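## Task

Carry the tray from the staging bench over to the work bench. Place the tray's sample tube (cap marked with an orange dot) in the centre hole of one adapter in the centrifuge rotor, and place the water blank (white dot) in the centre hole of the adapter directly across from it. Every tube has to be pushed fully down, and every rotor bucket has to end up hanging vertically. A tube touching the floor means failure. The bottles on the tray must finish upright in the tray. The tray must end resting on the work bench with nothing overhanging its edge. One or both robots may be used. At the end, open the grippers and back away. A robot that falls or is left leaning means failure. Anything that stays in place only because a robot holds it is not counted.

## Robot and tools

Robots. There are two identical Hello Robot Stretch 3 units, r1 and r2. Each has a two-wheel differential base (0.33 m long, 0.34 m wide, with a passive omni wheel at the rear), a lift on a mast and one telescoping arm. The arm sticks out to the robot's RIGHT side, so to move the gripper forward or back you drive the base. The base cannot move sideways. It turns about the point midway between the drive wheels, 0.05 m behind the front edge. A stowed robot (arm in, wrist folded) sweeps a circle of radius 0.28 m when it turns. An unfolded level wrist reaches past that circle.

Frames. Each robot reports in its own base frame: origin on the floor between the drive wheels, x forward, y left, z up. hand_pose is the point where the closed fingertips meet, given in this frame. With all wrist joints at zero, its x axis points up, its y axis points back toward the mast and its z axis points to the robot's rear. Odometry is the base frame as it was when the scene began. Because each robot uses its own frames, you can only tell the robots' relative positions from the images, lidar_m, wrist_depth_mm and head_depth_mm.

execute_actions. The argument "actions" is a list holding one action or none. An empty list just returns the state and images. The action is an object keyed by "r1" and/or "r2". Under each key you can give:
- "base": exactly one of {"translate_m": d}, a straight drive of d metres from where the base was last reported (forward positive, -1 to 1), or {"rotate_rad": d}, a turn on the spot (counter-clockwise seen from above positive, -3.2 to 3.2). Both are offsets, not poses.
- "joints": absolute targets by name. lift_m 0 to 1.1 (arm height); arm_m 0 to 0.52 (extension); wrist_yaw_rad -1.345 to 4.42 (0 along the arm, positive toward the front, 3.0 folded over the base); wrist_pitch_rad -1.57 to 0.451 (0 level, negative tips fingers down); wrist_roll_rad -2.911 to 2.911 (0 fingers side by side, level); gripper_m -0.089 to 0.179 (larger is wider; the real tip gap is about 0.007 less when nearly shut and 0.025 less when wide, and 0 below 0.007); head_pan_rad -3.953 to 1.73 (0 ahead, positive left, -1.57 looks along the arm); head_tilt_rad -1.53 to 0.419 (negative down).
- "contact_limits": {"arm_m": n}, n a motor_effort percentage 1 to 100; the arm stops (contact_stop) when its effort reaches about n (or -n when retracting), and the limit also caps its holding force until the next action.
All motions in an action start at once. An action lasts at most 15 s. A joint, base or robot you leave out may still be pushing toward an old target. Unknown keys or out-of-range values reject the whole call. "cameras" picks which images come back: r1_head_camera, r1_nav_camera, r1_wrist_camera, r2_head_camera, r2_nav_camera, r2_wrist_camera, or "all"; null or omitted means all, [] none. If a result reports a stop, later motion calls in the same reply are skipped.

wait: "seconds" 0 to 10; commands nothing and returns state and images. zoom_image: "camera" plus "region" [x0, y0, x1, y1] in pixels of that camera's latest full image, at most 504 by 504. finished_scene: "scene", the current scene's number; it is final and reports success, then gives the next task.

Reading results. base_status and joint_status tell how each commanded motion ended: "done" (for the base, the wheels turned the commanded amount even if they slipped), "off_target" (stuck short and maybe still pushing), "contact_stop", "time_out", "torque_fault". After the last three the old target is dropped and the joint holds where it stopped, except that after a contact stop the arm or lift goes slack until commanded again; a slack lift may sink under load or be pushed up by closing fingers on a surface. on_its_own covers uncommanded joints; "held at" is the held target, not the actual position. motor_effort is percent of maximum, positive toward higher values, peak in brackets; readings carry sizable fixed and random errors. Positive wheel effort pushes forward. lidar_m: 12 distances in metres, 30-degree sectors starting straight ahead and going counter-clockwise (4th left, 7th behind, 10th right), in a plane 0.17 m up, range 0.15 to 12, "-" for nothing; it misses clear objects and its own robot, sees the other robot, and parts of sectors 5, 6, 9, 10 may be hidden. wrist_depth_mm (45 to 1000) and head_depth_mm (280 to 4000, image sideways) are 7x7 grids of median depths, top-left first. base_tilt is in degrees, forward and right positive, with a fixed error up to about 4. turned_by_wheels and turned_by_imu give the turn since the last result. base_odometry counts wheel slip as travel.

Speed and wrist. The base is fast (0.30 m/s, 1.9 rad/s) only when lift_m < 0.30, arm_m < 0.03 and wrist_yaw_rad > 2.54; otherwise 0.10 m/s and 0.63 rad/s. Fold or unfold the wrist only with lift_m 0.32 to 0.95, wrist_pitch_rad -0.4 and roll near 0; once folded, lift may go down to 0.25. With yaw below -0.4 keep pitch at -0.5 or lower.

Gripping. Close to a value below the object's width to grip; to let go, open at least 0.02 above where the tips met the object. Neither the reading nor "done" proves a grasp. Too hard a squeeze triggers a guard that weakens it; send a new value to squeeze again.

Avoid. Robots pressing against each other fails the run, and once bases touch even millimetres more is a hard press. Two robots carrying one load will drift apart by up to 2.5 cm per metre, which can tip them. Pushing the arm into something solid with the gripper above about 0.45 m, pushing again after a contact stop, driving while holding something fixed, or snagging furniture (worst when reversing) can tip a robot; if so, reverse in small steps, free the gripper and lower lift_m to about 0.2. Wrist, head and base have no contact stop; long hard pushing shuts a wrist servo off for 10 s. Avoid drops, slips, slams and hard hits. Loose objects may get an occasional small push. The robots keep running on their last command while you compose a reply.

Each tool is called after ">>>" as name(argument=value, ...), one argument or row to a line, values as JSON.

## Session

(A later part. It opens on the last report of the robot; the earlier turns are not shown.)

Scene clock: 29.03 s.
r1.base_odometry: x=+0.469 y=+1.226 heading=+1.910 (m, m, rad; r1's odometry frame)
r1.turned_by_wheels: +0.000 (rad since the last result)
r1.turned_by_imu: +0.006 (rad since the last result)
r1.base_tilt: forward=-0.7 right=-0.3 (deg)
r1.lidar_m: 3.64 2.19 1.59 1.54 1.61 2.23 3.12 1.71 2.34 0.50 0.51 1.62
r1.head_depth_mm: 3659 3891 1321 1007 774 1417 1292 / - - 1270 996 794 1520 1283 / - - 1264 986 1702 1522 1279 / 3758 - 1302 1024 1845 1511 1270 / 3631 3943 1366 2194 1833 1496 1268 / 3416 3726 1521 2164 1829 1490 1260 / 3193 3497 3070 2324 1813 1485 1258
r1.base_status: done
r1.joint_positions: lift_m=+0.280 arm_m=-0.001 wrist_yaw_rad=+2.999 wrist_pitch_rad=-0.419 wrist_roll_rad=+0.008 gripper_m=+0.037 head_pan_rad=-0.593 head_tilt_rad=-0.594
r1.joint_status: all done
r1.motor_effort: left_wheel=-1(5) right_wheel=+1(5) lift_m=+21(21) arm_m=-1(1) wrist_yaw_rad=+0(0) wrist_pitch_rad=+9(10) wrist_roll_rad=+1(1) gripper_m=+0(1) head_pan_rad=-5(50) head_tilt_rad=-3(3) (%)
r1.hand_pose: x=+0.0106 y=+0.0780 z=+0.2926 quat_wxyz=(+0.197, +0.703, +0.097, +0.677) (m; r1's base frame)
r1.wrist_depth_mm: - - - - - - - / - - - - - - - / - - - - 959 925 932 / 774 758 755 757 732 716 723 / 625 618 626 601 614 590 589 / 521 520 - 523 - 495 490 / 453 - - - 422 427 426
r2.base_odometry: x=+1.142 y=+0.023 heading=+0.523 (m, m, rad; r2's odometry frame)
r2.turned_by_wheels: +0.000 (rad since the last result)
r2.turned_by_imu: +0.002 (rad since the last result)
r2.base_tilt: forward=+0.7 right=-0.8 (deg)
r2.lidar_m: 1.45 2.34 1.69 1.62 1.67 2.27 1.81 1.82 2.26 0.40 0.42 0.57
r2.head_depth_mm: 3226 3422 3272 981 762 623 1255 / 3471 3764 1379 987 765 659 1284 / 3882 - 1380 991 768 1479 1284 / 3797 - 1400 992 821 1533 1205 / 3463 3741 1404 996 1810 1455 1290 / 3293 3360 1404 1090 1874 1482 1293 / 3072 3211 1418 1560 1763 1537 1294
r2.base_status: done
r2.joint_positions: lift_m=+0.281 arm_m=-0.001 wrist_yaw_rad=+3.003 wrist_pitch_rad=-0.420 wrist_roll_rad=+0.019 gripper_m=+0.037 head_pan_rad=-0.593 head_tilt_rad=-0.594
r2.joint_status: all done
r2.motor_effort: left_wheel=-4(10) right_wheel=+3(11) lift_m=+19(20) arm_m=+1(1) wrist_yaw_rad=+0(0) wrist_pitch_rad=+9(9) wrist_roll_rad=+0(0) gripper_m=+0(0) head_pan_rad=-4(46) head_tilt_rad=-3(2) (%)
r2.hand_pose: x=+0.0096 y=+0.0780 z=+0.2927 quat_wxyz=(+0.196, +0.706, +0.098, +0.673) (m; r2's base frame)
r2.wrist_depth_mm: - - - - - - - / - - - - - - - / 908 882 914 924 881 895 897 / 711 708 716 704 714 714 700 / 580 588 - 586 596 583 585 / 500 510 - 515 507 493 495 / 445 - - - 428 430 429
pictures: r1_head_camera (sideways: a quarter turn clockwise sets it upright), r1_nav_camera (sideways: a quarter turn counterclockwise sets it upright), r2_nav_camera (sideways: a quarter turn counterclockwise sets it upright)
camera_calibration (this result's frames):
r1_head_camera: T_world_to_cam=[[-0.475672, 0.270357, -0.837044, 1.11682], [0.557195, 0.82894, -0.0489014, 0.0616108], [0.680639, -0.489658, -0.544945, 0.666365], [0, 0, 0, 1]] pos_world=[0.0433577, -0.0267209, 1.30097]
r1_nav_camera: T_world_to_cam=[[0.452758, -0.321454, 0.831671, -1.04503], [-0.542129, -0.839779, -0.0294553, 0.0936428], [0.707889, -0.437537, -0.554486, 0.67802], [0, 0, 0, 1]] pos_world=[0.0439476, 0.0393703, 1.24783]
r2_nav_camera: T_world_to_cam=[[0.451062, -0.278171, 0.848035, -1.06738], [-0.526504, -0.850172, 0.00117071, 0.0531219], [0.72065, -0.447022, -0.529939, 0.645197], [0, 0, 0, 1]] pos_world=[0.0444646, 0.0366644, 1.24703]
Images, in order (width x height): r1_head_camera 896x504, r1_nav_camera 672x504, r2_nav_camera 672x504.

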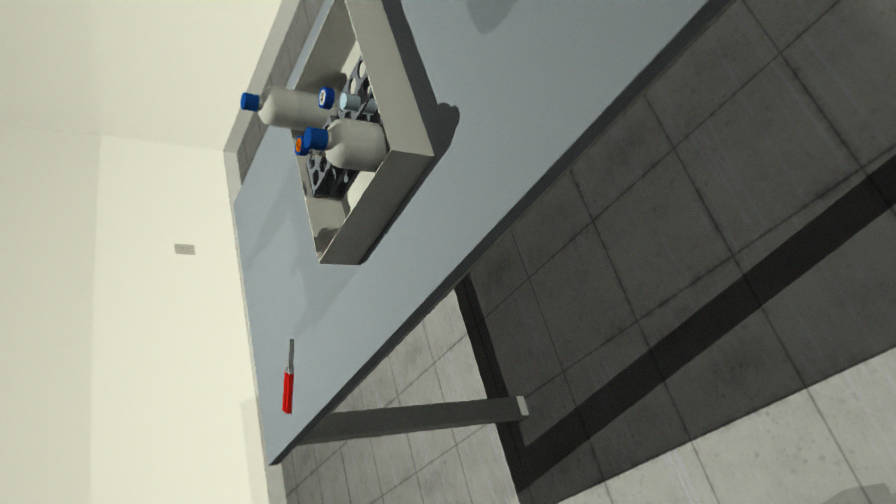

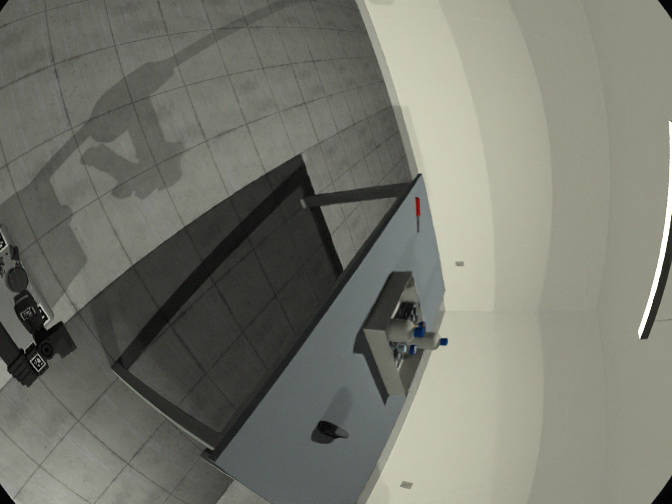

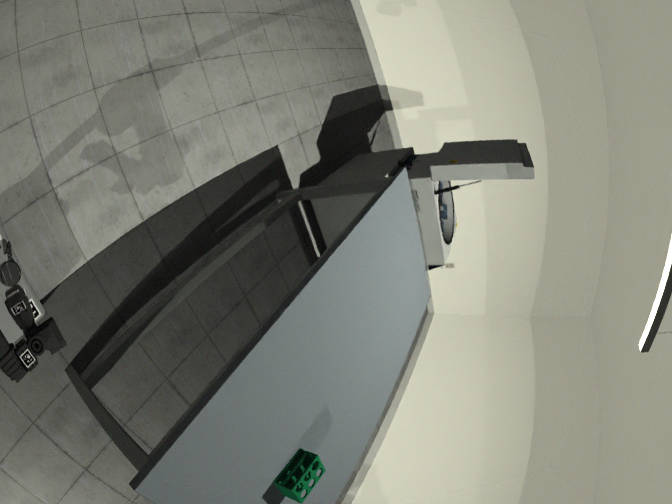

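>>> execute_actions(
  actions=[
    {"r1":{"base":{"translate_m":0.7},"joints":{"head_pan_rad":-1.57,"head_tilt_rad":-0.75}},"r2":{"base":{"translate_m":-1},"joints":{"head_pan_rad":-1.57,"head_tilt_rad":-0.7}}},
  ],
  cameras=["r1_head_camera"],
)

>>> execute_actions(
  actions=[
    {"r1":{"joints":{"lift_m":0.94}},"r2":{"base":{"translate_m":-1}}},
  ],
  cameras=["r2_head_camera"],
)

>>> execute_actions(
  actions=[
    {"r1":{"joints":{"wrist_yaw_rad":1.5}},"r2":{"joints":{"lift_m":0.94}}},
  ],
  cameras=[],
)

>>> execute_actions(
  actions=[
    {"r1":{"joints":{"lift_m":1.05,"wrist_yaw_rad":0,"wrist_pitch_rad":-1.57,"gripper_m":0.06}},"r2":{"joints":{"wrist_yaw_rad":1.5}}},
  ],
)

Scene clock: 37.33 s.
r1.base_odometry: x=+0.237 y=+1.887 heading=+1.909 (m, m, rad; r1's odometry frame)
r1.turned_by_wheels: +0.000 (rad since the last result)
r1.turned_by_imu: +0.004 (rad since the last result)
r1.base_tilt: forward=-0.7 right=-0.3 (deg)
r1.lidar_m: 2.93 2.16 1.56 1.52 1.57 2.22 2.40 0.75 1.19 1.15 1.20 0.97
r1.head_depth_mm: 2851 3148 1042 815 721 1395 1206 / 2853 3162 1034 808 718 1388 1201 / 2868 3147 1022 804 712 1377 1193 / 2880 3134 745 765 709 1360 1190 / 2895 3156 922 765 752 1357 1183 / 2925 3128 909 761 1478 1356 1178 / 2945 3175 939 756 1474 1347 1175
r1.base_status: done
r1.joint_positions: lift_m=+0.280 arm_m=-0.001 wrist_yaw_rad=+2.999 wrist_pitch_rad=-0.419 wrist_roll_rad=+0.008 gripper_m=+0.037 head_pan_rad=-1.563 head_tilt_rad=-0.741
r1.joint_status: all done
r1.motor_effort: left_wheel=-2(4) right_wheel=+2(6) lift_m=+21(22) arm_m=-1(0) wrist_yaw_rad=+1(1) wrist_pitch_rad=+9(9) wrist_roll_rad=+0(1) gripper_m=+2(1) head_pan_rad=-5(57) head_tilt_rad=-4(14) (%)
r1.hand_pose: x=+0.0106 y=+0.0780 z=+0.2926 quat_wxyz=(+0.197, +0.703, +0.097, +0.677) (m; r1's base frame)
r1.wrist_depth_mm: - - - - - - - / - - - - - - - / - - 962 966 959 927 927 / 776 764 748 734 725 719 706 / 635 632 633 613 610 592 577 / 524 515 - 530 - 490 487 / 456 - - - 428 432 426
r2.base_odometry: x=+0.275 y=-0.476 heading=+0.523 (m, m, rad; r2's odometry frame)
r2.turned_by_wheels: +0.000 (rad since the last result)
r2.turned_by_imu: -0.002 (rad since the last result)
r2.base_tilt: forward=+0.6 right=-0.9 (deg)
r2.lidar_m: 1.54 2.32 1.68 1.61 1.66 2.24 1.80 0.87 1.31 3.10 1.43 1.05
r2.head_depth_mm: 2759 3073 2698 2055 1677 1410 1215 / 2742 3070 2651 2074 1678 1405 1215 / 2735 3046 2687 2056 1681 1411 1223 / 2741 3045 2687 2081 1682 1415 1225 / 2705 3003 2711 2080 1686 1429 1225 / 2697 3003 2711 2082 1693 1422 1228 / 2687 2933 2754 2101 1691 1425 1221
r2.base_status: done
r2.joint_positions: lift_m=+0.281 arm_m=-0.001 wrist_yaw_rad=+3.003 wrist_pitch_rad=-0.420 wrist_roll_rad=+0.019 gripper_m=+0.037 head_pan_rad=-1.563 head_tilt_rad=-0.691
r2.joint_status: all done
r2.motor_effort: left_wheel=-3(13) right_wheel=+3(7) lift_m=+19(19) arm_m=+1(1) wrist_yaw_rad=+1(1) wrist_pitch_rad=+9(9) wrist_roll_rad=+0(0) gripper_m=+0(0) head_pan_rad=-4(53) head_tilt_rad=-3(9) (%)
r2.hand_pose: x=+0.0096 y=+0.0780 z=+0.2927 quat_wxyz=(+0.196, +0.706, +0.098, +0.673) (m; r2's base frame)
r2.wrist_depth_mm: - - - - - - - / - - - - - - - / 892 871 913 898 888 910 898 / 707 707 721 709 712 706 706 / 583 581 - 579 591 581 585 / 497 514 - 509 510 502 495 / 445 - - - 430 430 431
pictures: r1_head_camera (sideways: a quarter turn clockwise sets it upright)
camera_calibration (this result's frames):
r1_head_camera: T_world_to_cam=[[-0.0467457, 0.661902, -0.748132, 0.998299], [0.998709, 0.0160576, -0.0481958, 0.0579897], [-0.0198877, -0.749419, -0.661798, 0.822651], [0, 0, 0, 1]] pos_world=[0.00511208, -0.0451966, 1.29408]
Images, in order (width x height): r1_head_camera 896x504.

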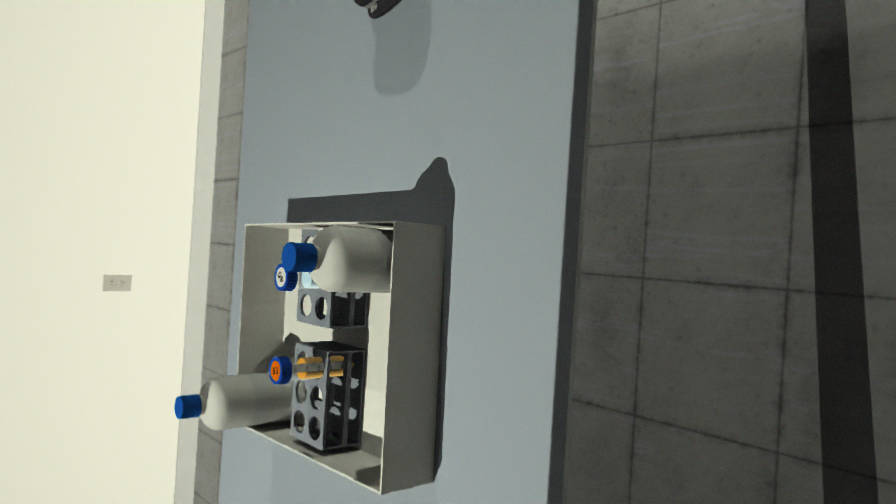

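Scene clock: 44.17 s.
r1.base_odometry: x=+0.237 y=+1.887 heading=+1.909 (m, m, rad; r1's odometry frame)
r1.turned_by_wheels: +0.000 (rad since the last result)
r1.turned_by_imu: +0.000 (rad since the last result)
r1.base_tilt: forward=-0.7 right=-0.3 (deg)
r1.lidar_m: 2.93 2.16 1.56 1.52 1.57 2.22 2.39 0.75 1.19 1.15 1.20 0.97
r1.head_depth_mm: 2830 3155 1041 825 - - 1184 / 2801 3102 1036 808 698 - 1183 / 2887 3129 1023 800 693 - - / 2895 3133 744 765 687 - - / 2879 3130 925 765 685 - 1164 / 2897 3142 910 759 697 - 1177 / 2903 3151 943 756 1471 1347 1174
r1.base_status: not commanded
r1.joint_positions: lift_m=+0.940 arm_m=-0.001 wrist_yaw_rad=+2.999 wrist_pitch_rad=-0.419 wrist_roll_rad=+0.008 gripper_m=+0.037 head_pan_rad=-1.563 head_tilt_rad=-0.741
r1.joint_status: all done
r1.motor_effort: left_wheel=-2(2) right_wheel=+1(1) lift_m=+26(28) arm_m=-1(1) wrist_yaw_rad=+0(0) wrist_pitch_rad=+9(9) wrist_roll_rad=+0(1) gripper_m=+1(1) head_pan_rad=-5(5) head_tilt_rad=-4(4) (%)
r1.hand_pose: x=+0.0106 y=+0.0780 z=+0.9524 quat_wxyz=(+0.197, +0.703, +0.097, +0.677) (m; r1's base frame)
r1.wrist_depth_mm: - - - - - - - / - - - - - - - / - - - - - - - / - - - - - - - / - - - - - - - / - - - - - - - / - - - - - - -
r2.base_odometry: x=-0.591 y=-0.975 heading=+0.523 (m, m, rad; r2's odometry frame)
r2.turned_by_wheels: +0.000 (rad since the last result)
r2.turned_by_imu: -0.002 (rad since the last result)
r2.base_tilt: forward=+0.7 right=-0.9 (deg)
r2.lidar_m: 2.01 2.30 1.65 1.59 1.64 2.21 3.23 0.65 0.46 0.45 0.46 2.24
r2.head_depth_mm: 2769 3056 978 847 688 1345 1219 / 1380 3075 1108 849 689 1350 1221 / 2674 3015 1112 852 694 1354 1222 / 2740 3038 1113 856 693 1352 1221 / 2698 2993 1121 856 694 1326 1223 / 2747 3030 1123 857 695 1338 1203 / 2698 2991 2626 860 696 687 1160
r2.base_status: done
r2.joint_positions: lift_m=+0.281 arm_m=-0.001 wrist_yaw_rad=+3.003 wrist_pitch_rad=-0.420 wrist_roll_rad=+0.019 gripper_m=+0.037 head_pan_rad=-1.563 head_tilt_rad=-0.691
r2.joint_status: not commanded
r2.motor_effort: left_wheel=-4(13) right_wheel=+2(6) lift_m=+19(19) arm_m=+1(1) wrist_yaw_rad=+0(0) wrist_pitch_rad=+9(9) wrist_roll_rad=+0(0) gripper_m=+1(0) head_pan_rad=-4(4) head_tilt_rad=-4(3) (%)
r2.hand_pose: x=+0.0096 y=+0.0780 z=+0.2927 quat_wxyz=(+0.196, +0.706, +0.098, +0.673) (m; r2's base frame)
r2.wrist_depth_mm: - - - - - - - / - - - - - - - / 896 882 913 896 887 901 882 / 714 710 706 706 711 716 711 / 581 582 - 586 590 584 590 / 500 513 - 512 509 494 497 / 445 - - - 434 429 430
pictures: r2_head_camera (sideways: a quarter turn clockwise sets it upright)
camera_calibration (this result's frames):
r2_head_camera: T_world_to_cam=[[0.0239031, 0.61356, -0.789286, 1.04006], [0.999575, -0.0278537, 0.00861926, -0.0153608], [-0.0166961, -0.789156, -0.613965, 0.751945], [0, 0, 0, 1]] pos_world=[0.0030481, -0.0451659, 1.28271]
Images, in order (width x height): r2_head_camera 896x504.

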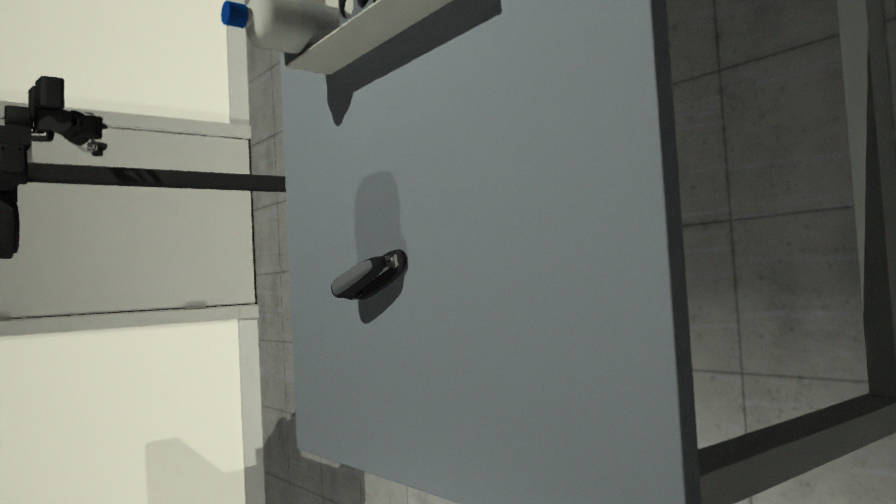

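Scene clock: 51.00 s.
r1.base_odometry: x=+0.237 y=+1.887 heading=+1.909 (m, m, rad; r1's odometry frame)
r1.turned_by_wheels: +0.000 (rad since the last result)
r1.turned_by_imu: +0.000 (rad since the last result)
r1.base_tilt: forward=-0.8 right=-0.3 (deg)
r1.lidar_m: 2.93 2.17 1.56 1.52 1.57 2.23 2.39 0.75 1.19 1.15 1.20 0.97
r1.head_depth_mm: 2797 3160 1042 827 - - 1186 / 2812 3088 1033 808 - - 1156 / 2887 3194 1025 799 - - 1145 / 2886 3175 745 765 704 - - / 2905 3165 920 765 750 1407 - / 2923 3099 909 759 1471 1416 - / 2911 3159 939 755 696 - -
r1.base_status: not commanded
r1.joint_positions: lift_m=+0.940 arm_m=-0.001 wrist_yaw_rad=+1.502 wrist_pitch_rad=-0.419 wrist_roll_rad=+0.008 gripper_m=+0.037 head_pan_rad=-1.563 head_tilt_rad=-0.741
r1.joint_status: all done
r1.motor_effort: left_wheel=-2(3) right_wheel=+1(1) lift_m=+26(26) arm_m=-1(1) wrist_yaw_rad=-2(1) wrist_pitch_rad=+10(9) wrist_roll_rad=+1(1) gripper_m=+2(0) head_pan_rad=-5(5) head_tilt_rad=-3(4) (%)
r1.hand_pose: x=+0.2024 y=-0.1596 z=+0.9524 quat_wxyz=(+0.605, +0.581, -0.408, +0.362) (m; r1's base frame)
r1.wrist_depth_mm: - - - - - - - / - - - - - - - / - - - - - 717 691 / - - - - - 605 536 / - - - - - - 444 / - - - - - - 390 / - - - - - - -
r2.base_odometry: x=-0.591 y=-0.975 heading=+0.523 (m, m, rad; r2's odometry frame)
r2.turned_by_wheels: +0.000 (rad since the last result)
r2.turned_by_imu: +0.000 (rad since the last result)
r2.base_tilt: forward=+0.7 right=-1.0 (deg)
r2.lidar_m: 2.01 2.31 1.65 1.58 1.63 2.21 3.23 0.65 0.46 0.45 0.46 2.24
r2.head_depth_mm: 2778 3073 976 845 - - 1025 / 1317 3090 1112 852 707 - 1033 / 2679 3041 1112 853 709 - - / 2706 3015 1114 853 709 - - / 2692 3042 1115 853 702 - - / 2709 2989 1117 857 696 - 993 / 2704 3008 2633 862 696 685 1177
r2.base_status: not commanded
r2.joint_positions: lift_m=+0.939 arm_m=-0.001 wrist_yaw_rad=+3.003 wrist_pitch_rad=-0.420 wrist_roll_rad=+0.019 gripper_m=+0.037 head_pan_rad=-1.563 head_tilt_rad=-0.691
r2.joint_status: all done
r2.motor_effort: left_wheel=-3(4) right_wheel=+2(2) lift_m=+47(47) arm_m=+1(1) wrist_yaw_rad=+1(0) wrist_pitch_rad=+9(9) wrist_roll_rad=+0(0) gripper_m=+1(0) head_pan_rad=-4(4) head_tilt_rad=-3(3) (%)
r2.hand_pose: x=+0.0096 y=+0.0780 z=+0.9516 quat_wxyz=(+0.196, +0.706, +0.098, +0.673) (m; r2's base frame)
r2.wrist_depth_mm: - - - - - - - / - - - - - - - / - - - - - - - / - - - - - - - / - - - - - - - / - - - - - - - / - - - - - - -
pictures: none
No camera images: the call's "cameras" was empty. Leave "cameras" out to get every camera's image.

Scene clock: 52.83 s.
r1.base_odometry: x=+0.237 y=+1.887 heading=+1.909 (m, m, rad; r1's odometry frame)
r1.turned_by_wheels: +0.000 (rad since the last result)
r1.turned_by_imu: +0.000 (rad since the last result)
r1.base_tilt: forward=-0.7 right=-0.3 (deg)
r1.lidar_m: 2.92 2.16 1.56 1.52 1.57 2.22 2.39 0.75 1.19 1.15 1.20 0.97
r1.head_depth_mm: 2784 - - - - - 1208 / 2815 - - - - - - / 2862 - - - - - - / 2867 3148 736 766 - - - / 2890 3168 923 765 752 1359 1183 / 2887 3143 909 760 1478 1352 1177 / 2916 3140 943 755 1474 1348 1169
r1.base_status: not commanded
r1.joint_positions: lift_m=+1.050 arm_m=-0.001 wrist_yaw_rad=+0.002 wrist_pitch_rad=-1.559 wrist_roll_rad=+0.008 gripper_m=+0.060 head_pan_rad=-1.563 head_tilt_rad=-0.741
r1.joint_status: all done
joint sent to its limit — the command would take r1.wrist_pitch_rad past its lower limit, so that joint was sent only as far as its limit.
r1.motor_effort: left_wheel=-2(2) right_wheel=+2(2) lift_m=+26(27) arm_m=-1(1) wrist_yaw_rad=-2(1) wrist_pitch_rad=-3(8) wrist_roll_rad=+0(0) gripper_m=+1(79) head_pan_rad=-5(5) head_tilt_rad=-4(4) (%)
r1.hand_pose: x=-0.0217 y=-0.1228 z=+0.9321 quat_wxyz=(+0.501, +0.495, -0.504, -0.499) (m; r1's base frame)
r1.wrist_depth_mm: - - - - - - - / - - - - - - - / - - - - - - - / - - - - - - - / - - - - - - - / - - - - - - - / - - - - - - -
r2.base_odometry: x=-0.591 y=-0.975 heading=+0.523 (m, m, rad; r2's odometry frame)
r2.turned_by_wheels: +0.000 (rad since the last result)
r2.turned_by_imu: +0.000 (rad since the last result)
r2.base_tilt: forward=+0.7 right=-0.9 (deg)
r2.lidar_m: 2.01 2.30 1.66 1.59 1.64 2.20 3.24 0.65 0.46 0.45 0.46 2.24
r2.head_depth_mm: 2805 3036 980 846 - - 1028 / 2761 3096 1107 846 730 - - / 2653 2995 1114 850 730 - - / 2719 3027 1118 853 710 1339 - / 2712 3007 1119 853 693 1322 - / 2723 3006 1128 856 695 977 - / 2684 2974 2624 858 696 611 -
r2.base_status: not commanded
r2.joint_positions: lift_m=+0.939 arm_m=-0.001 wrist_yaw_rad=+1.502 wrist_pitch_rad=-0.420 wrist_roll_rad=+0.019 gripper_m=+0.037 head_pan_rad=-1.563 head_tilt_rad=-0.691
r2.joint_status: all done
r2.motor_effort: left_wheel=-3(3) right_wheel=+3(2) lift_m=+46(46) arm_m=+1(1) wrist_yaw_rad=-1(2) wrist_pitch_rad=+9(9) wrist_roll_rad=+0(0) gripper_m=+1(1) head_pan_rad=-4(4) head_tilt_rad=-3(3) (%)
r2.hand_pose: x=+0.2022 y=-0.1596 z=+0.9516 quat_wxyz=(+0.603, +0.583, -0.410, +0.358) (m; r2's base frame)
r2.wrist_depth_mm: - - - - - - - / - - - - - - - / - - - - - - - / - - - - - - - / - - - - - - - / - - - - - - - / - - - - - - 333
pictures: r1_head_camera (sideways: a quarter turn clockwise sets it upright), r1_nav_camera (sideways: a quarter turn counterclockwise sets it upright), r1_wrist_camera, r2_head_camera (sideways: a quarter turn clockwise sets it upright), r2_nav_camera (sideways: a quarter turn counterclockwise sets it upright), r2_wrist_camera
camera_calibration (this result's frames):
r1_head_camera: T_world_to_cam=[[-0.0467457, 0.661902, -0.748132, 0.998299], [0.998709, 0.0160576, -0.0481958, 0.0579897], [-0.0198877, -0.749419, -0.661798, 0.822651], [0, 0, 0, 1]] pos_world=[0.00511208, -0.0451966, 1.29408]
r1_nav_camera: T_world_to_cam=[[-0.00836476, -0.670992, 0.741417, -0.924561], [-0.999224, -0.0229382, -0.0320327, 0.0997807], [0.0385005, -0.74111, -0.670279, 0.832735], [0, 0, 0, 1]] pos_world=[0.0599088, -0.000936093, 1.24685]
r1_wrist_camera: T_world_to_cam=[[-0.999576, 0.0247432, -0.0153263, 0.00139195], [0.0223896, 0.990142, 0.13827, 0.0278129], [0.0185964, 0.137868, -0.990276, 1.09962], [0, 0, 0, 1]] pos_world=[-0.0196804, -0.179176, 1.08511]
r2_head_camera: T_world_to_cam=[[0.0239029, 0.613586, -0.789266, 1.04004], [0.999575, -0.0278539, 0.00861811, -0.0153593], [-0.0166962, -0.789137, -0.613991, 0.751978], [0, 0, 0, 1]] pos_world=[0.00304811, -0.0451652, 1.2827]
r2_nav_camera: T_world_to_cam=[[0.0261377, -0.609318, 0.792495, -0.992382], [-0.998928, -0.0462126, -0.00258491, 0.060893], [0.0381983, -0.791579, -0.609872, 0.753352], [0, 0, 0, 1]] pos_world=[0.0579895, -0.00552393, 1.24606]
r2_wrist_camera: T_world_to_cam=[[-0.0627564, -0.997867, -0.0179568, -0.130996], [-0.539791, 0.0490703, -0.840367, 0.953108], [0.839456, -0.0430455, -0.54172, 0.504929], [0, 0, 0, 1]] pos_world=[0.082393, -0.155751, 1.07214]
Images, in order (width x height): r1_head_camera 896x504, r1_nav_camera 672x504, r1_wrist_camera 644x364, r2_head_camera 896x504, r2_nav_camera 672x504, r2_wrist_camera 644x364.

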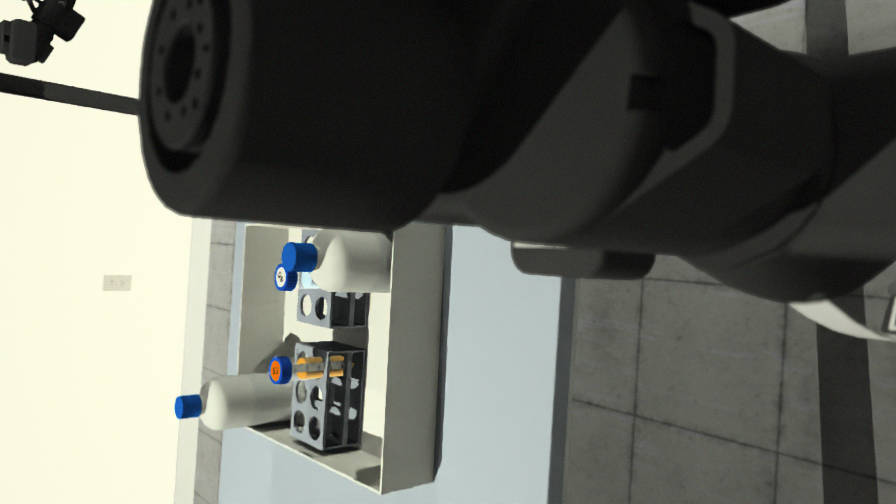

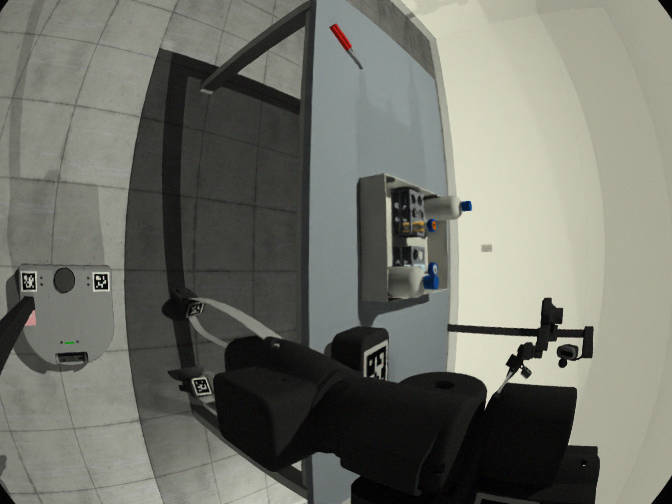

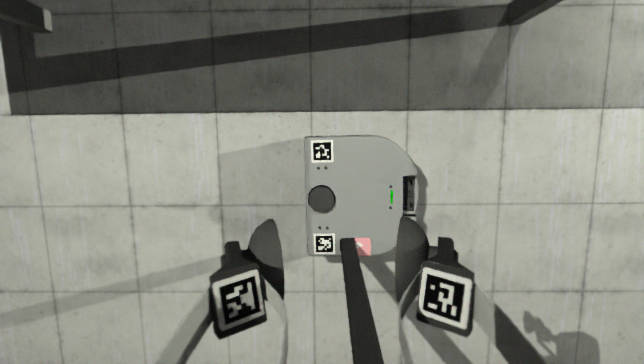

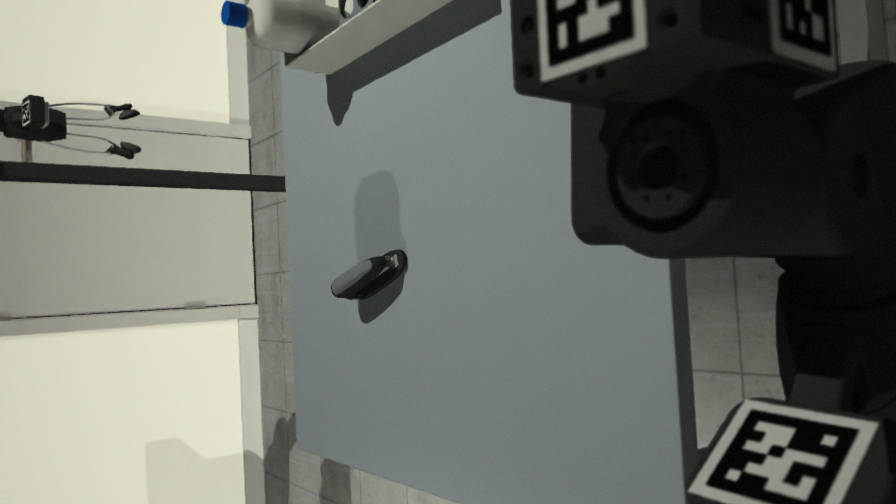

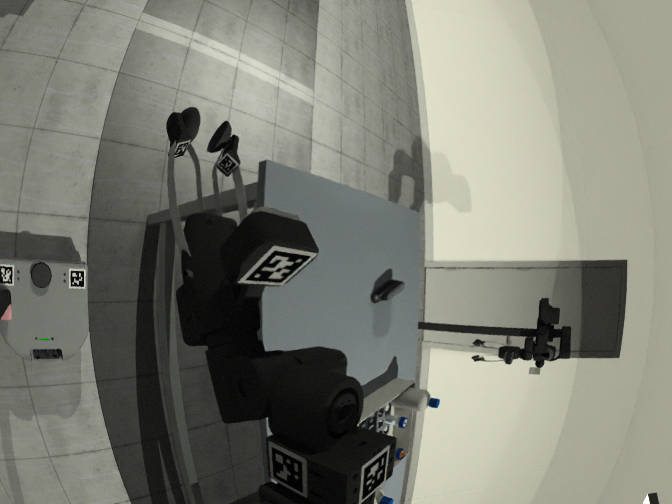

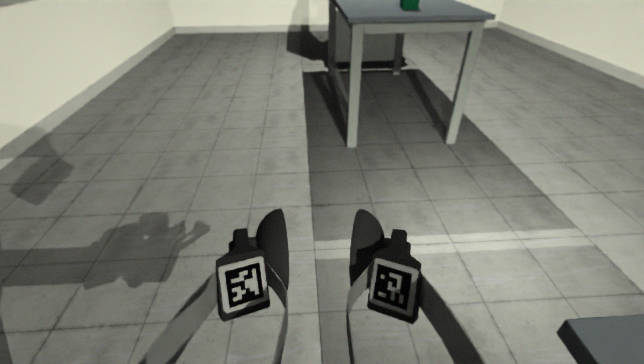

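>>> execute_actions(
  actions=[
    {"r1":{"base":{"rotate_rad":-0.5},"joints":{"wrist_roll_rad":1.57,"lift_m":1.09,"gripper_m":0.09}},"r2":{"base":{"translate_m":-0.5},"joints":{"lift_m":1.09,"wrist_yaw_rad":0,"wrist_pitch_rad":-1.55,"wrist_roll_rad":1.57,"gripper_m":0.09}}},
  ],
  cameras=[],
)

>>> execute_actions(
  actions=[
    {"r1":{"base":{"translate_m":0.3}}},
  ],
  cameras=["r2_head_camera","r2_nav_camera"],
)

>>> execute_actions(
  actions=[
    {"r1":{"base":{"rotate_rad":0.5}},"r2":{"joints":{"arm_m":0.35}}},
  ],
  cameras=[],
)

>>> execute_actions(
  actions=[
    {"r1":{"base":{"translate_m":-0.12},"joints":{"arm_m":0.33}}},
  ],
)

Scene clock: 65.87 s.
r1.base_odometry: x=+0.237 y=+1.887 heading=+1.410 (m, m, rad; r1's odometry frame)
r1.turned_by_wheels: -0.500 (rad since the last result)
r1.turned_by_imu: -0.501 (rad since the last result)
r1.base_tilt: forward=-0.8 right=-0.4 (deg)
r1.lidar_m: 0.97 2.93 2.12 1.56 1.54 1.61 2.28 2.39 0.75 1.18 1.15 1.21
r1.head_depth_mm: - - - - - - 1198 / - - - - - - - / - 3509 - - - - - / 3240 3484 1013 796 - - 1146 / 3097 3302 1002 787 701 - 1153 / 2972 3192 994 782 700 1355 1181 / 2829 3055 985 776 676 1345 1171
r1.base_status: done
r1.joint_positions: lift_m=+1.090 arm_m=-0.001 wrist_yaw_rad=+0.001 wrist_pitch_rad=-1.560 wrist_roll_rad=+1.563 gripper_m=+0.090 head_pan_rad=-1.563 head_tilt_rad=-0.741
r1.joint_status: all done
r1.motor_effort: left_wheel=+2(5) right_wheel=-3(5) lift_m=+26(27) arm_m=-1(1) wrist_yaw_rad=-1(1) wrist_pitch_rad=-3(3) wrist_roll_rad=+4(4) gripper_m=+1(81) head_pan_rad=-5(5) head_tilt_rad=-4(3) (%)
r1.hand_pose: x=-0.0216 y=-0.1225 z=+0.9721 quat_wxyz=(+0.004, +0.003, -0.711, -0.703) (m; r1's base frame)
r1.wrist_depth_mm: - - - - - - - / - - - - - - - / - - - - - - - / - - - - - - - / - - - - - - - / 465 - - - - - - / 399 - - - - - -
r2.base_odometry: x=-1.025 y=-1.225 heading=+0.523 (m, m, rad; r2's odometry frame)
r2.turned_by_wheels: +0.000 (rad since the last result)
r2.turned_by_imu: -0.001 (rad since the last result)
r2.base_tilt: forward=+0.8 right=-0.9 (deg)
r2.lidar_m: 2.51 2.29 1.64 1.58 1.63 2.18 2.76 0.66 0.48 0.46 0.47 0.63
r2.head_depth_mm: - - - - - - 1098 / - - - - - - - / - - - - - - - / - 3071 1037 770 - - - / 2745 2953 1050 848 723 - - / 1560 2974 945 814 704 1350 1200 / 2656 2984 1127 858 695 1329 1224
r2.base_status: done
r2.joint_positions: lift_m=+1.089 arm_m=-0.001 wrist_yaw_rad=+0.002 wrist_pitch_rad=-1.541 wrist_roll_rad=+1.563 gripper_m=+0.090 head_pan_rad=-1.563 head_tilt_rad=-0.691
r2.joint_status: all done
r2.motor_effort: left_wheel=-3(9) right_wheel=+2(3) lift_m=+47(48) arm_m=+1(1) wrist_yaw_rad=-1(1) wrist_pitch_rad=-3(9) wrist_roll_rad=+4(4) gripper_m=+1(97) head_pan_rad=-4(4) head_tilt_rad=-4(4) (%)
r2.hand_pose: x=-0.0216 y=-0.1274 z=+0.9713 quat_wxyz=(+0.004, +0.003, -0.717, -0.697) (m; r2's base frame)
r2.wrist_depth_mm: 368 - - - - - - / 371 - - - - - - / 377 - - - - - - / 380 - - - - - - / 394 - - - - - - / 403 - - - - - - / 412 - - - - - -
pictures: none
No camera images: the call's "cameras" was empty. Leave "cameras" out to get every camera's image.

Scene clock: 69.93 s.
r1.base_odometry: x=+0.285 y=+2.183 heading=+1.410 (m, m, rad; r1's odometry frame)
r1.turned_by_wheels: +0.000 (rad since the last result)
r1.turned_by_imu: +0.002 (rad since the last result)
r1.base_tilt: forward=-0.7 right=-0.4 (deg)
r1.lidar_m: 0.67 2.66 2.30 1.73 1.68 1.75 2.48 2.63 0.90 1.04 1.01 1.06
r1.head_depth_mm: - - - - - - 1201 / - - - - - - - / - 3532 - - - - - / 3089 3309 1019 716 - - 1146 / 2932 3207 892 691 693 - 1149 / 2823 3086 949 777 647 580 1175 / 2699 3008 920 749 627 559 1169
r1.base_status: done
r1.joint_positions: lift_m=+1.090 arm_m=-0.001 wrist_yaw_rad=+0.001 wrist_pitch_rad=-1.560 wrist_roll_rad=+1.563 gripper_m=+0.090 head_pan_rad=-1.563 head_tilt_rad=-0.741
r1.joint_status: not commanded
r1.motor_effort: left_wheel=+1(5) right_wheel=-3(3) lift_m=+26(26) arm_m=+0(0) wrist_yaw_rad=+0(2) wrist_pitch_rad=-4(3) wrist_roll_rad=+4(4) gripper_m=+0(2) head_pan_rad=-5(4) head_tilt_rad=-4(3) (%)
r1.hand_pose: x=-0.0216 y=-0.1225 z=+0.9721 quat_wxyz=(+0.004, +0.003, -0.711, -0.703) (m; r1's base frame)
r1.wrist_depth_mm: - - - - - - - / - - - - - - - / 377 - - - - - - / 374 - - - - - - / 382 395 - - - - - / 389 392 - - - - - / 400 404 - - - - -
r2.base_odometry: x=-1.025 y=-1.225 heading=+0.523 (m, m, rad; r2's odometry frame)
r2.turned_by_wheels: +0.000 (rad since the last result)
r2.turned_by_imu: +0.000 (rad since the last result)
r2.base_tilt: forward=+0.7 right=-0.8 (deg)
r2.lidar_m: 2.50 2.29 1.64 1.57 1.63 2.19 2.76 0.66 0.48 0.46 0.47 0.63
r2.head_depth_mm: - - - - - - 1100 / - - - - - - - / - - - - - - - / - 3101 1043 769 - - - / 2679 3026 1049 850 722 - - / 2694 2999 945 814 705 1352 1201 / 2707 2955 1126 862 697 1325 1232
r2.base_status: not commanded
r2.joint_positions: lift_m=+1.089 arm_m=-0.001 wrist_yaw_rad=+0.002 wrist_pitch_rad=-1.541 wrist_roll_rad=+1.563 gripper_m=+0.090 head_pan_rad=-1.563 head_tilt_rad=-0.691
r2.joint_status: not commanded
r2.motor_effort: left_wheel=-3(3) right_wheel=+2(3) lift_m=+47(46) arm_m=+1(1) wrist_yaw_rad=-1(1) wrist_pitch_rad=-3(3) wrist_roll_rad=+4(4) gripper_m=+1(1) head_pan_rad=-3(4) head_tilt_rad=-4(3) (%)
r2.hand_pose: x=-0.0216 y=-0.1274 z=+0.9713 quat_wxyz=(+0.004, +0.003, -0.717, -0.697) (m; r2's base frame)
r2.wrist_depth_mm: 368 - - - - - - / 369 - - - - - - / 374 - - - - - - / 382 - - - - - - / 391 - - - - - - / 400 - - - - - - / 413 - - - - - -
pictures: r2_head_camera (sideways: a quarter turn clockwise sets it upright), r2_nav_camera (sideways: a quarter turn counterclockwise sets it upright)
camera_calibration (this result's frames):
r2_head_camera: T_world_to_cam=[[0.0239029, 0.613586, -0.789266, 1.04004], [0.999575, -0.0278539, 0.00861811, -0.0153593], [-0.0166962, -0.789137, -0.613991, 0.751978], [0, 0, 0, 1]] pos_world=[0.00304811, -0.0451652, 1.2827]
r2_nav_camera: T_world_to_cam=[[0.0261377, -0.609318, 0.792495, -0.992382], [-0.998928, -0.0462126, -0.00258491, 0.060893], [0.0381983, -0.791578, -0.609873, 0.753353], [0, 0, 0, 1]] pos_world=[0.0579895, -0.00552392, 1.24606]
Images, in order (width x height): r2_head_camera 896x504, r2_nav_camera 672x504.

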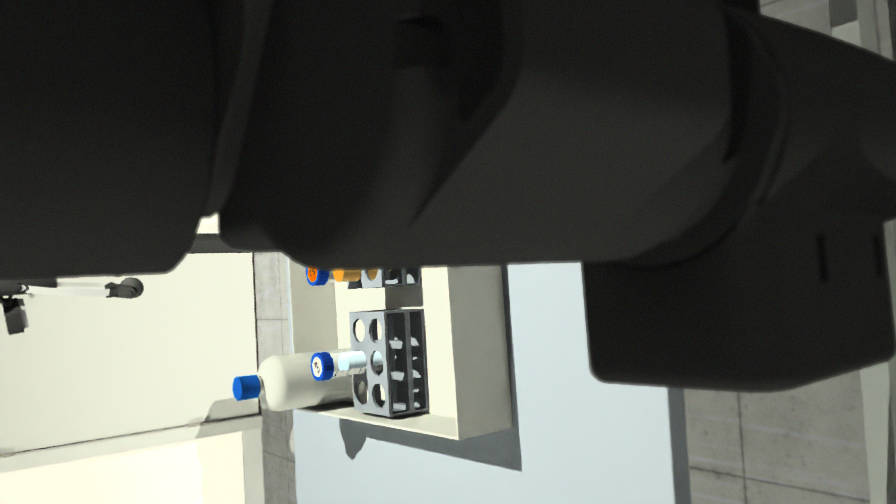

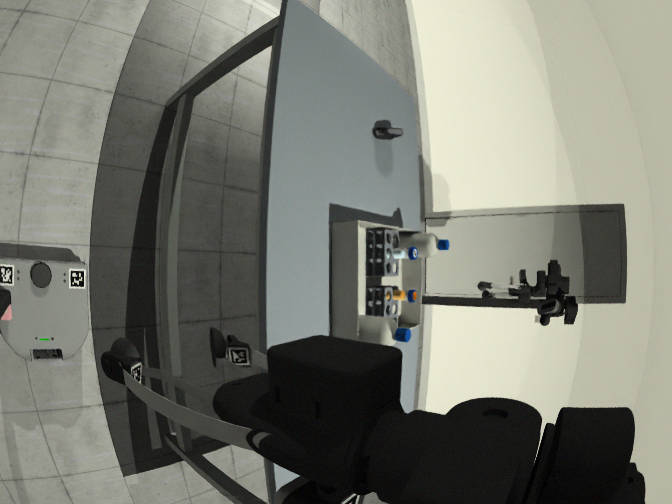

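Scene clock: 73.73 s.
r1.base_odometry: x=+0.285 y=+2.183 heading=+1.910 (m, m, rad; r1's odometry frame)
r1.turned_by_wheels: +0.500 (rad since the last result)
r1.turned_by_imu: +0.502 (rad since the last result)
r1.base_tilt: forward=-0.8 right=-0.3 (deg)
r1.lidar_m: 2.66 2.36 1.74 1.66 1.73 2.43 2.63 0.90 1.04 1.01 1.05 0.67
r1.head_depth_mm: - - - - - - 1204 / - - - - - - - / - 2331 - - - - - / 2754 3052 935 796 - - 1145 / 2760 3071 1007 788 693 - 1151 / 2752 3075 996 783 647 1274 1175 / 2788 3070 986 778 642 1263 1169
r1.base_status: done
r1.joint_positions: lift_m=+1.090 arm_m=-0.001 wrist_yaw_rad=+0.001 wrist_pitch_rad=-1.560 wrist_roll_rad=+1.563 gripper_m=+0.090 head_pan_rad=-1.563 head_tilt_rad=-0.741
r1.joint_status: not commanded
r1.motor_effort: left_wheel=-2(4) right_wheel=+1(3) lift_m=+26(26) arm_m=-1(1) wrist_yaw_rad=-1(1) wrist_pitch_rad=-3(4) wrist_roll_rad=+4(4) gripper_m=+1(1) head_pan_rad=-4(5) head_tilt_rad=-3(3) (%)
r1.hand_pose: x=-0.0216 y=-0.1225 z=+0.9721 quat_wxyz=(+0.004, +0.003, -0.711, -0.703) (m; r1's base frame)
r1.wrist_depth_mm: 345 353 - - - - - / 356 355 - - - - - / 362 368 - - - - - / 372 372 - - - - - / 382 386 - - - - - / 395 394 - - - - - / 400 404 - - - - -
r2.base_odometry: x=-1.025 y=-1.225 heading=+0.523 (m, m, rad; r2's odometry frame)
r2.turned_by_wheels: +0.000 (rad since the last result)
r2.turned_by_imu: +0.000 (rad since the last result)
r2.base_tilt: forward=+0.8 right=-0.8 (deg)
r2.lidar_m: 2.51 2.28 1.64 1.57 1.62 2.19 2.76 0.66 0.48 0.46 0.47 0.63
r2.head_depth_mm: 2814 3127 1106 847 687 1382 1150 / 2829 3082 1108 849 690 1382 1217 / 2922 3112 1065 758 690 1351 1222 / - - 911 777 692 1350 1224 / 2722 3050 1045 851 690 1372 1227 / 2704 2935 941 814 693 1360 1223 / 2709 2968 1126 860 695 1323 1223
r2.base_status: not commanded
r2.joint_positions: lift_m=+1.089 arm_m=+0.350 wrist_yaw_rad=+0.000 wrist_pitch_rad=-1.541 wrist_roll_rad=+1.564 gripper_m=+0.090 head_pan_rad=-1.563 head_tilt_rad=-0.691
r2.joint_status: all done
r2.motor_effort: left_wheel=-3(3) right_wheel=+2(2) lift_m=+46(46) arm_m=+4(4) wrist_yaw_rad=+1(1) wrist_pitch_rad=-3(3) wrist_roll_rad=+3(4) gripper_m=+2(1) head_pan_rad=-4(4) head_tilt_rad=-3(3) (%)
r2.hand_pose: x=-0.0215 y=-0.4778 z=+0.9713 quat_wxyz=(+0.002, +0.002, -0.717, -0.697) (m; r2's base frame)
r2.wrist_depth_mm: 348 347 344 343 - - - / 230 301 353 351 - - - / 229 300 364 360 - - - / 371 369 373 370 - - - / 381 382 381 381 - - - / 393 397 394 391 - - - / 378 363 406 402 - - -
pictures: none
No camera images: the call's "cameras" was empty. Leave "cameras" out to get every camera's image.

Scene clock: 77.37 s.
r1.base_odometry: x=+0.325 y=+2.070 heading=+1.909 (m, m, rad; r1's odometry frame)
r1.turned_by_wheels: +0.000 (rad since the last result)
r1.turned_by_imu: -0.001 (rad since the last result)
r1.base_tilt: forward=-0.8 right=-0.3 (deg)
r1.lidar_m: 2.78 2.36 1.74 1.67 1.73 2.44 2.52 0.79 1.04 1.01 1.05 0.78
r1.head_depth_mm: 2767 3052 1044 812 666 590 1212 / 2815 3070 994 630 661 587 1201 / - - 953 758 657 596 1198 / 2680 2957 957 768 654 594 1191 / 2780 3066 844 767 649 590 1188 / 2787 3101 995 759 645 588 1179 / 2775 3064 987 778 642 1263 1175
r1.base_status: done
r1.joint_positions: lift_m=+1.090 arm_m=+0.330 wrist_yaw_rad=+0.000 wrist_pitch_rad=-1.560 wrist_roll_rad=+1.565 gripper_m=+0.090 head_pan_rad=-1.563 head_tilt_rad=-0.741
r1.joint_status: all done
r1.motor_effort: left_wheel=-1(4) right_wheel=+1(1) lift_m=+26(26) arm_m=+6(6) wrist_yaw_rad=-1(1) wrist_pitch_rad=-4(3) wrist_roll_rad=+3(3) gripper_m=+1(0) head_pan_rad=-4(5) head_tilt_rad=-3(4) (%)
r1.hand_pose: x=-0.0215 y=-0.4531 z=+0.9721 quat_wxyz=(+0.002, +0.002, -0.711, -0.703) (m; r1's base frame)
r1.wrist_depth_mm: 296 175 214 340 339 - - / 292 290 218 347 345 - - / 301 336 355 359 351 - - / 367 371 365 364 356 - - / 314 346 372 373 374 - - / 323 355 380 380 380 - - / 347 332 361 393 389 - -
r2.base_odometry: x=-1.025 y=-1.225 heading=+0.523 (m, m, rad; r2's odometry frame)
r2.turned_by_wheels: +0.000 (rad since the last result)
r2.turned_by_imu: +0.000 (rad since the last result)
r2.base_tilt: forward=+0.6 right=-0.8 (deg)
r2.lidar_m: 2.50 2.28 1.64 1.58 1.62 2.18 2.76 0.66 0.48 0.46 0.47 0.63
r2.head_depth_mm: 2794 3127 1105 844 686 1373 1150 / 2841 3053 1106 848 688 1386 1218 / 2916 3132 1072 756 688 1356 1216 / - - 910 775 692 1357 1222 / 877 2966 1048 850 694 1354 1227 / 2715 2977 943 816 694 1355 1223 / 2700 2967 1125 859 694 1335 1227
r2.base_status: not commanded
r2.joint_positions: lift_m=+1.089 arm_m=+0.350 wrist_yaw_rad=+0.000 wrist_pitch_rad=-1.541 wrist_roll_rad=+1.564 gripper_m=+0.090 head_pan_rad=-1.563 head_tilt_rad=-0.691
r2.joint_status: not commanded
r2.motor_effort: left_wheel=-3(3) right_wheel=+2(2) lift_m=+47(46) arm_m=+4(4) wrist_yaw_rad=+0(0) wrist_pitch_rad=-3(3) wrist_roll_rad=+3(3) gripper_m=+0(0) head_pan_rad=-4(3) head_tilt_rad=-3(3) (%)
r2.hand_pose: x=-0.0215 y=-0.4778 z=+0.9713 quat_wxyz=(+0.002, +0.002, -0.717, -0.697) (m; r2's base frame)
r2.wrist_depth_mm: 346 347 345 342 - - - / 230 301 354 351 - - - / 230 302 363 361 - - - / 371 368 371 369 - - - / 381 380 382 379 - - - / 388 394 392 390 - - - / 377 364 401 402 - - -
pictures: r1_head_camera (sideways: a quarter turn clockwise sets it upright), r1_nav_camera (sideways: a quarter turn counterclockwise sets it upright), r1_wrist_camera, r2_head_camera (sideways: a quarter turn clockwise sets it upright), r2_nav_camera (sideways: a quarter turn counterclockwise sets it upright), r2_wrist_camera
camera_calibration (this result's frames):
r1_head_camera: T_world_to_cam=[[-0.0466676, 0.662064, -0.747993, 0.998117], [0.998711, 0.0159479, -0.0481941, 0.0579874], [-0.0199786, -0.749277, -0.661955, 0.822857], [0, 0, 0, 1]] pos_world=[0.00510665, -0.0451949, 1.29407]
r1_nav_camera: T_world_to_cam=[[-0.00844405, -0.671147, 0.741276, -0.924377], [-0.999226, -0.0228117, -0.0320359, 0.0997849], [0.0384106, -0.740974, -0.670435, 0.832938], [0, 0, 0, 1]] pos_world=[0.0599086, -0.000930988, 1.24685]
r1_wrist_camera: T_world_to_cam=[[0.01197, 0.999582, -0.0263278, 0.484453], [0.988949, -0.00794338, 0.148043, -0.0915695], [0.147772, -0.0278089, -0.98863, 1.1109], [0, 0, 0, 1]] pos_world=[-0.0794008, -0.454085, 1.12458]
r2_head_camera: T_world_to_cam=[[0.0240101, 0.613936, -0.78899, 1.03968], [0.99957, -0.0280367, 0.00860212, -0.0153385], [-0.0168395, -0.788858, -0.614345, 0.75244], [0, 0, 0, 1]] pos_world=[0.00303995, -0.0451561, 1.28268]
r2_nav_camera: T_world_to_cam=[[0.0260312, -0.609678, 0.792221, -0.992024], [-0.998937, -0.0460326, -0.0026022, 0.0609155], [0.0380545, -0.791311, -0.610228, 0.753816], [0, 0, 0, 1]] pos_world=[0.0579883, -0.00550813, 1.24606]
r2_wrist_camera: T_world_to_cam=[[-0.0104582, 0.999061, -0.0420375, 0.516472], [0.988544, 0.0166601, 0.15001, -0.0800371], [0.15057, -0.0399871, -0.98779, 1.1096], [0, 0, 0, 1]] pos_world=[-0.0825512, -0.470284, 1.12977]
Images, in order (width x height): r1_head_camera 896x504, r1_nav_camera 672x504, r1_wrist_camera 644x364, r2_head_camera 896x504, r2_nav_camera 672x504, r2_wrist_camera 644x364.

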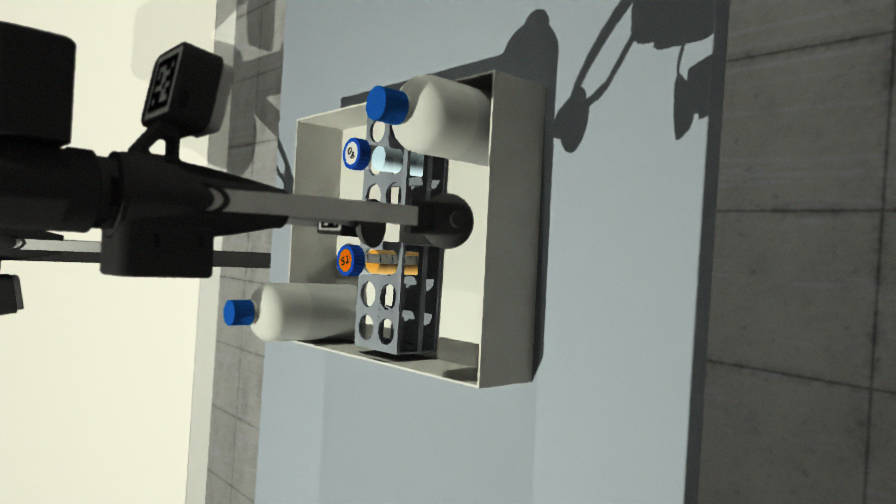

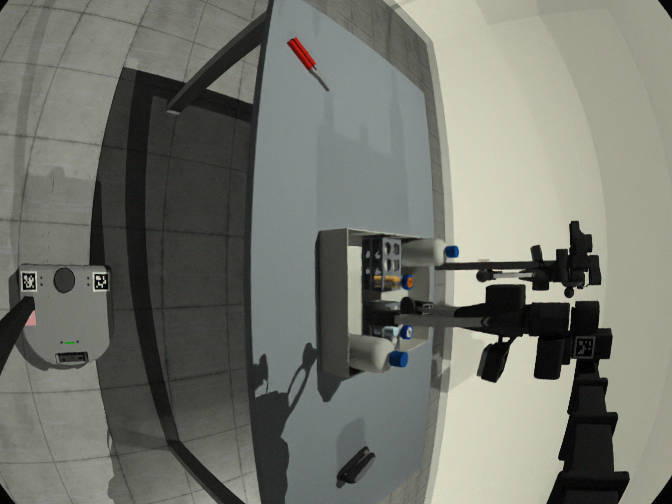

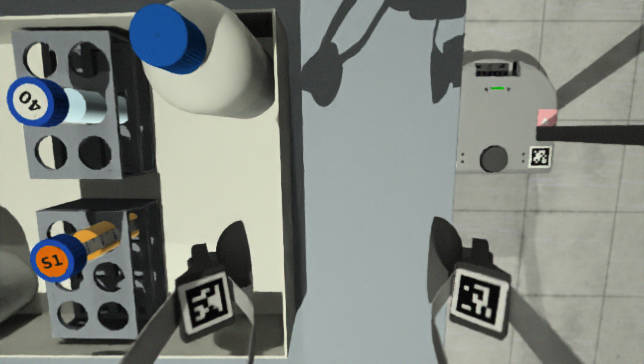

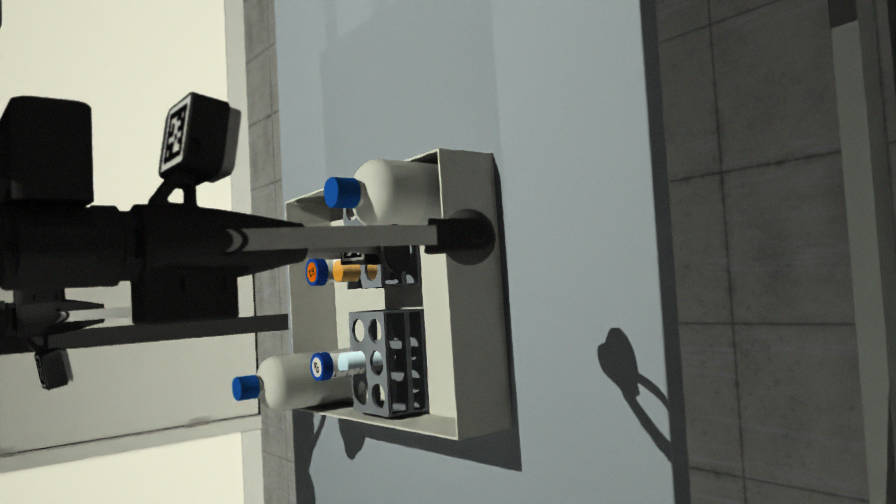

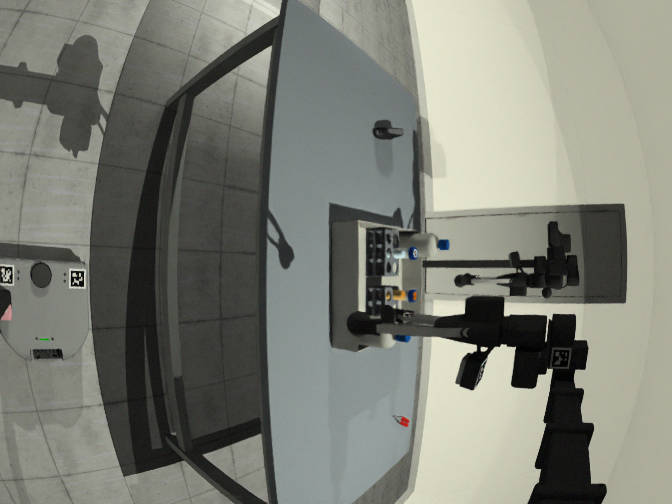

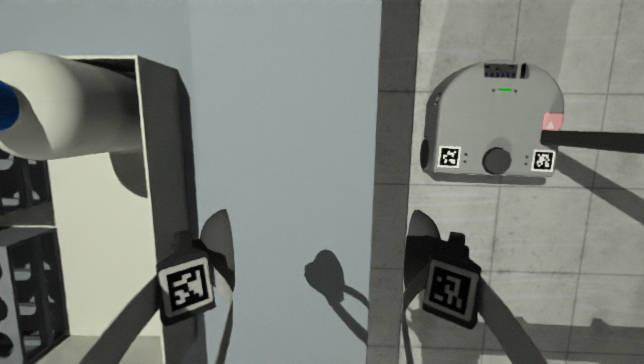

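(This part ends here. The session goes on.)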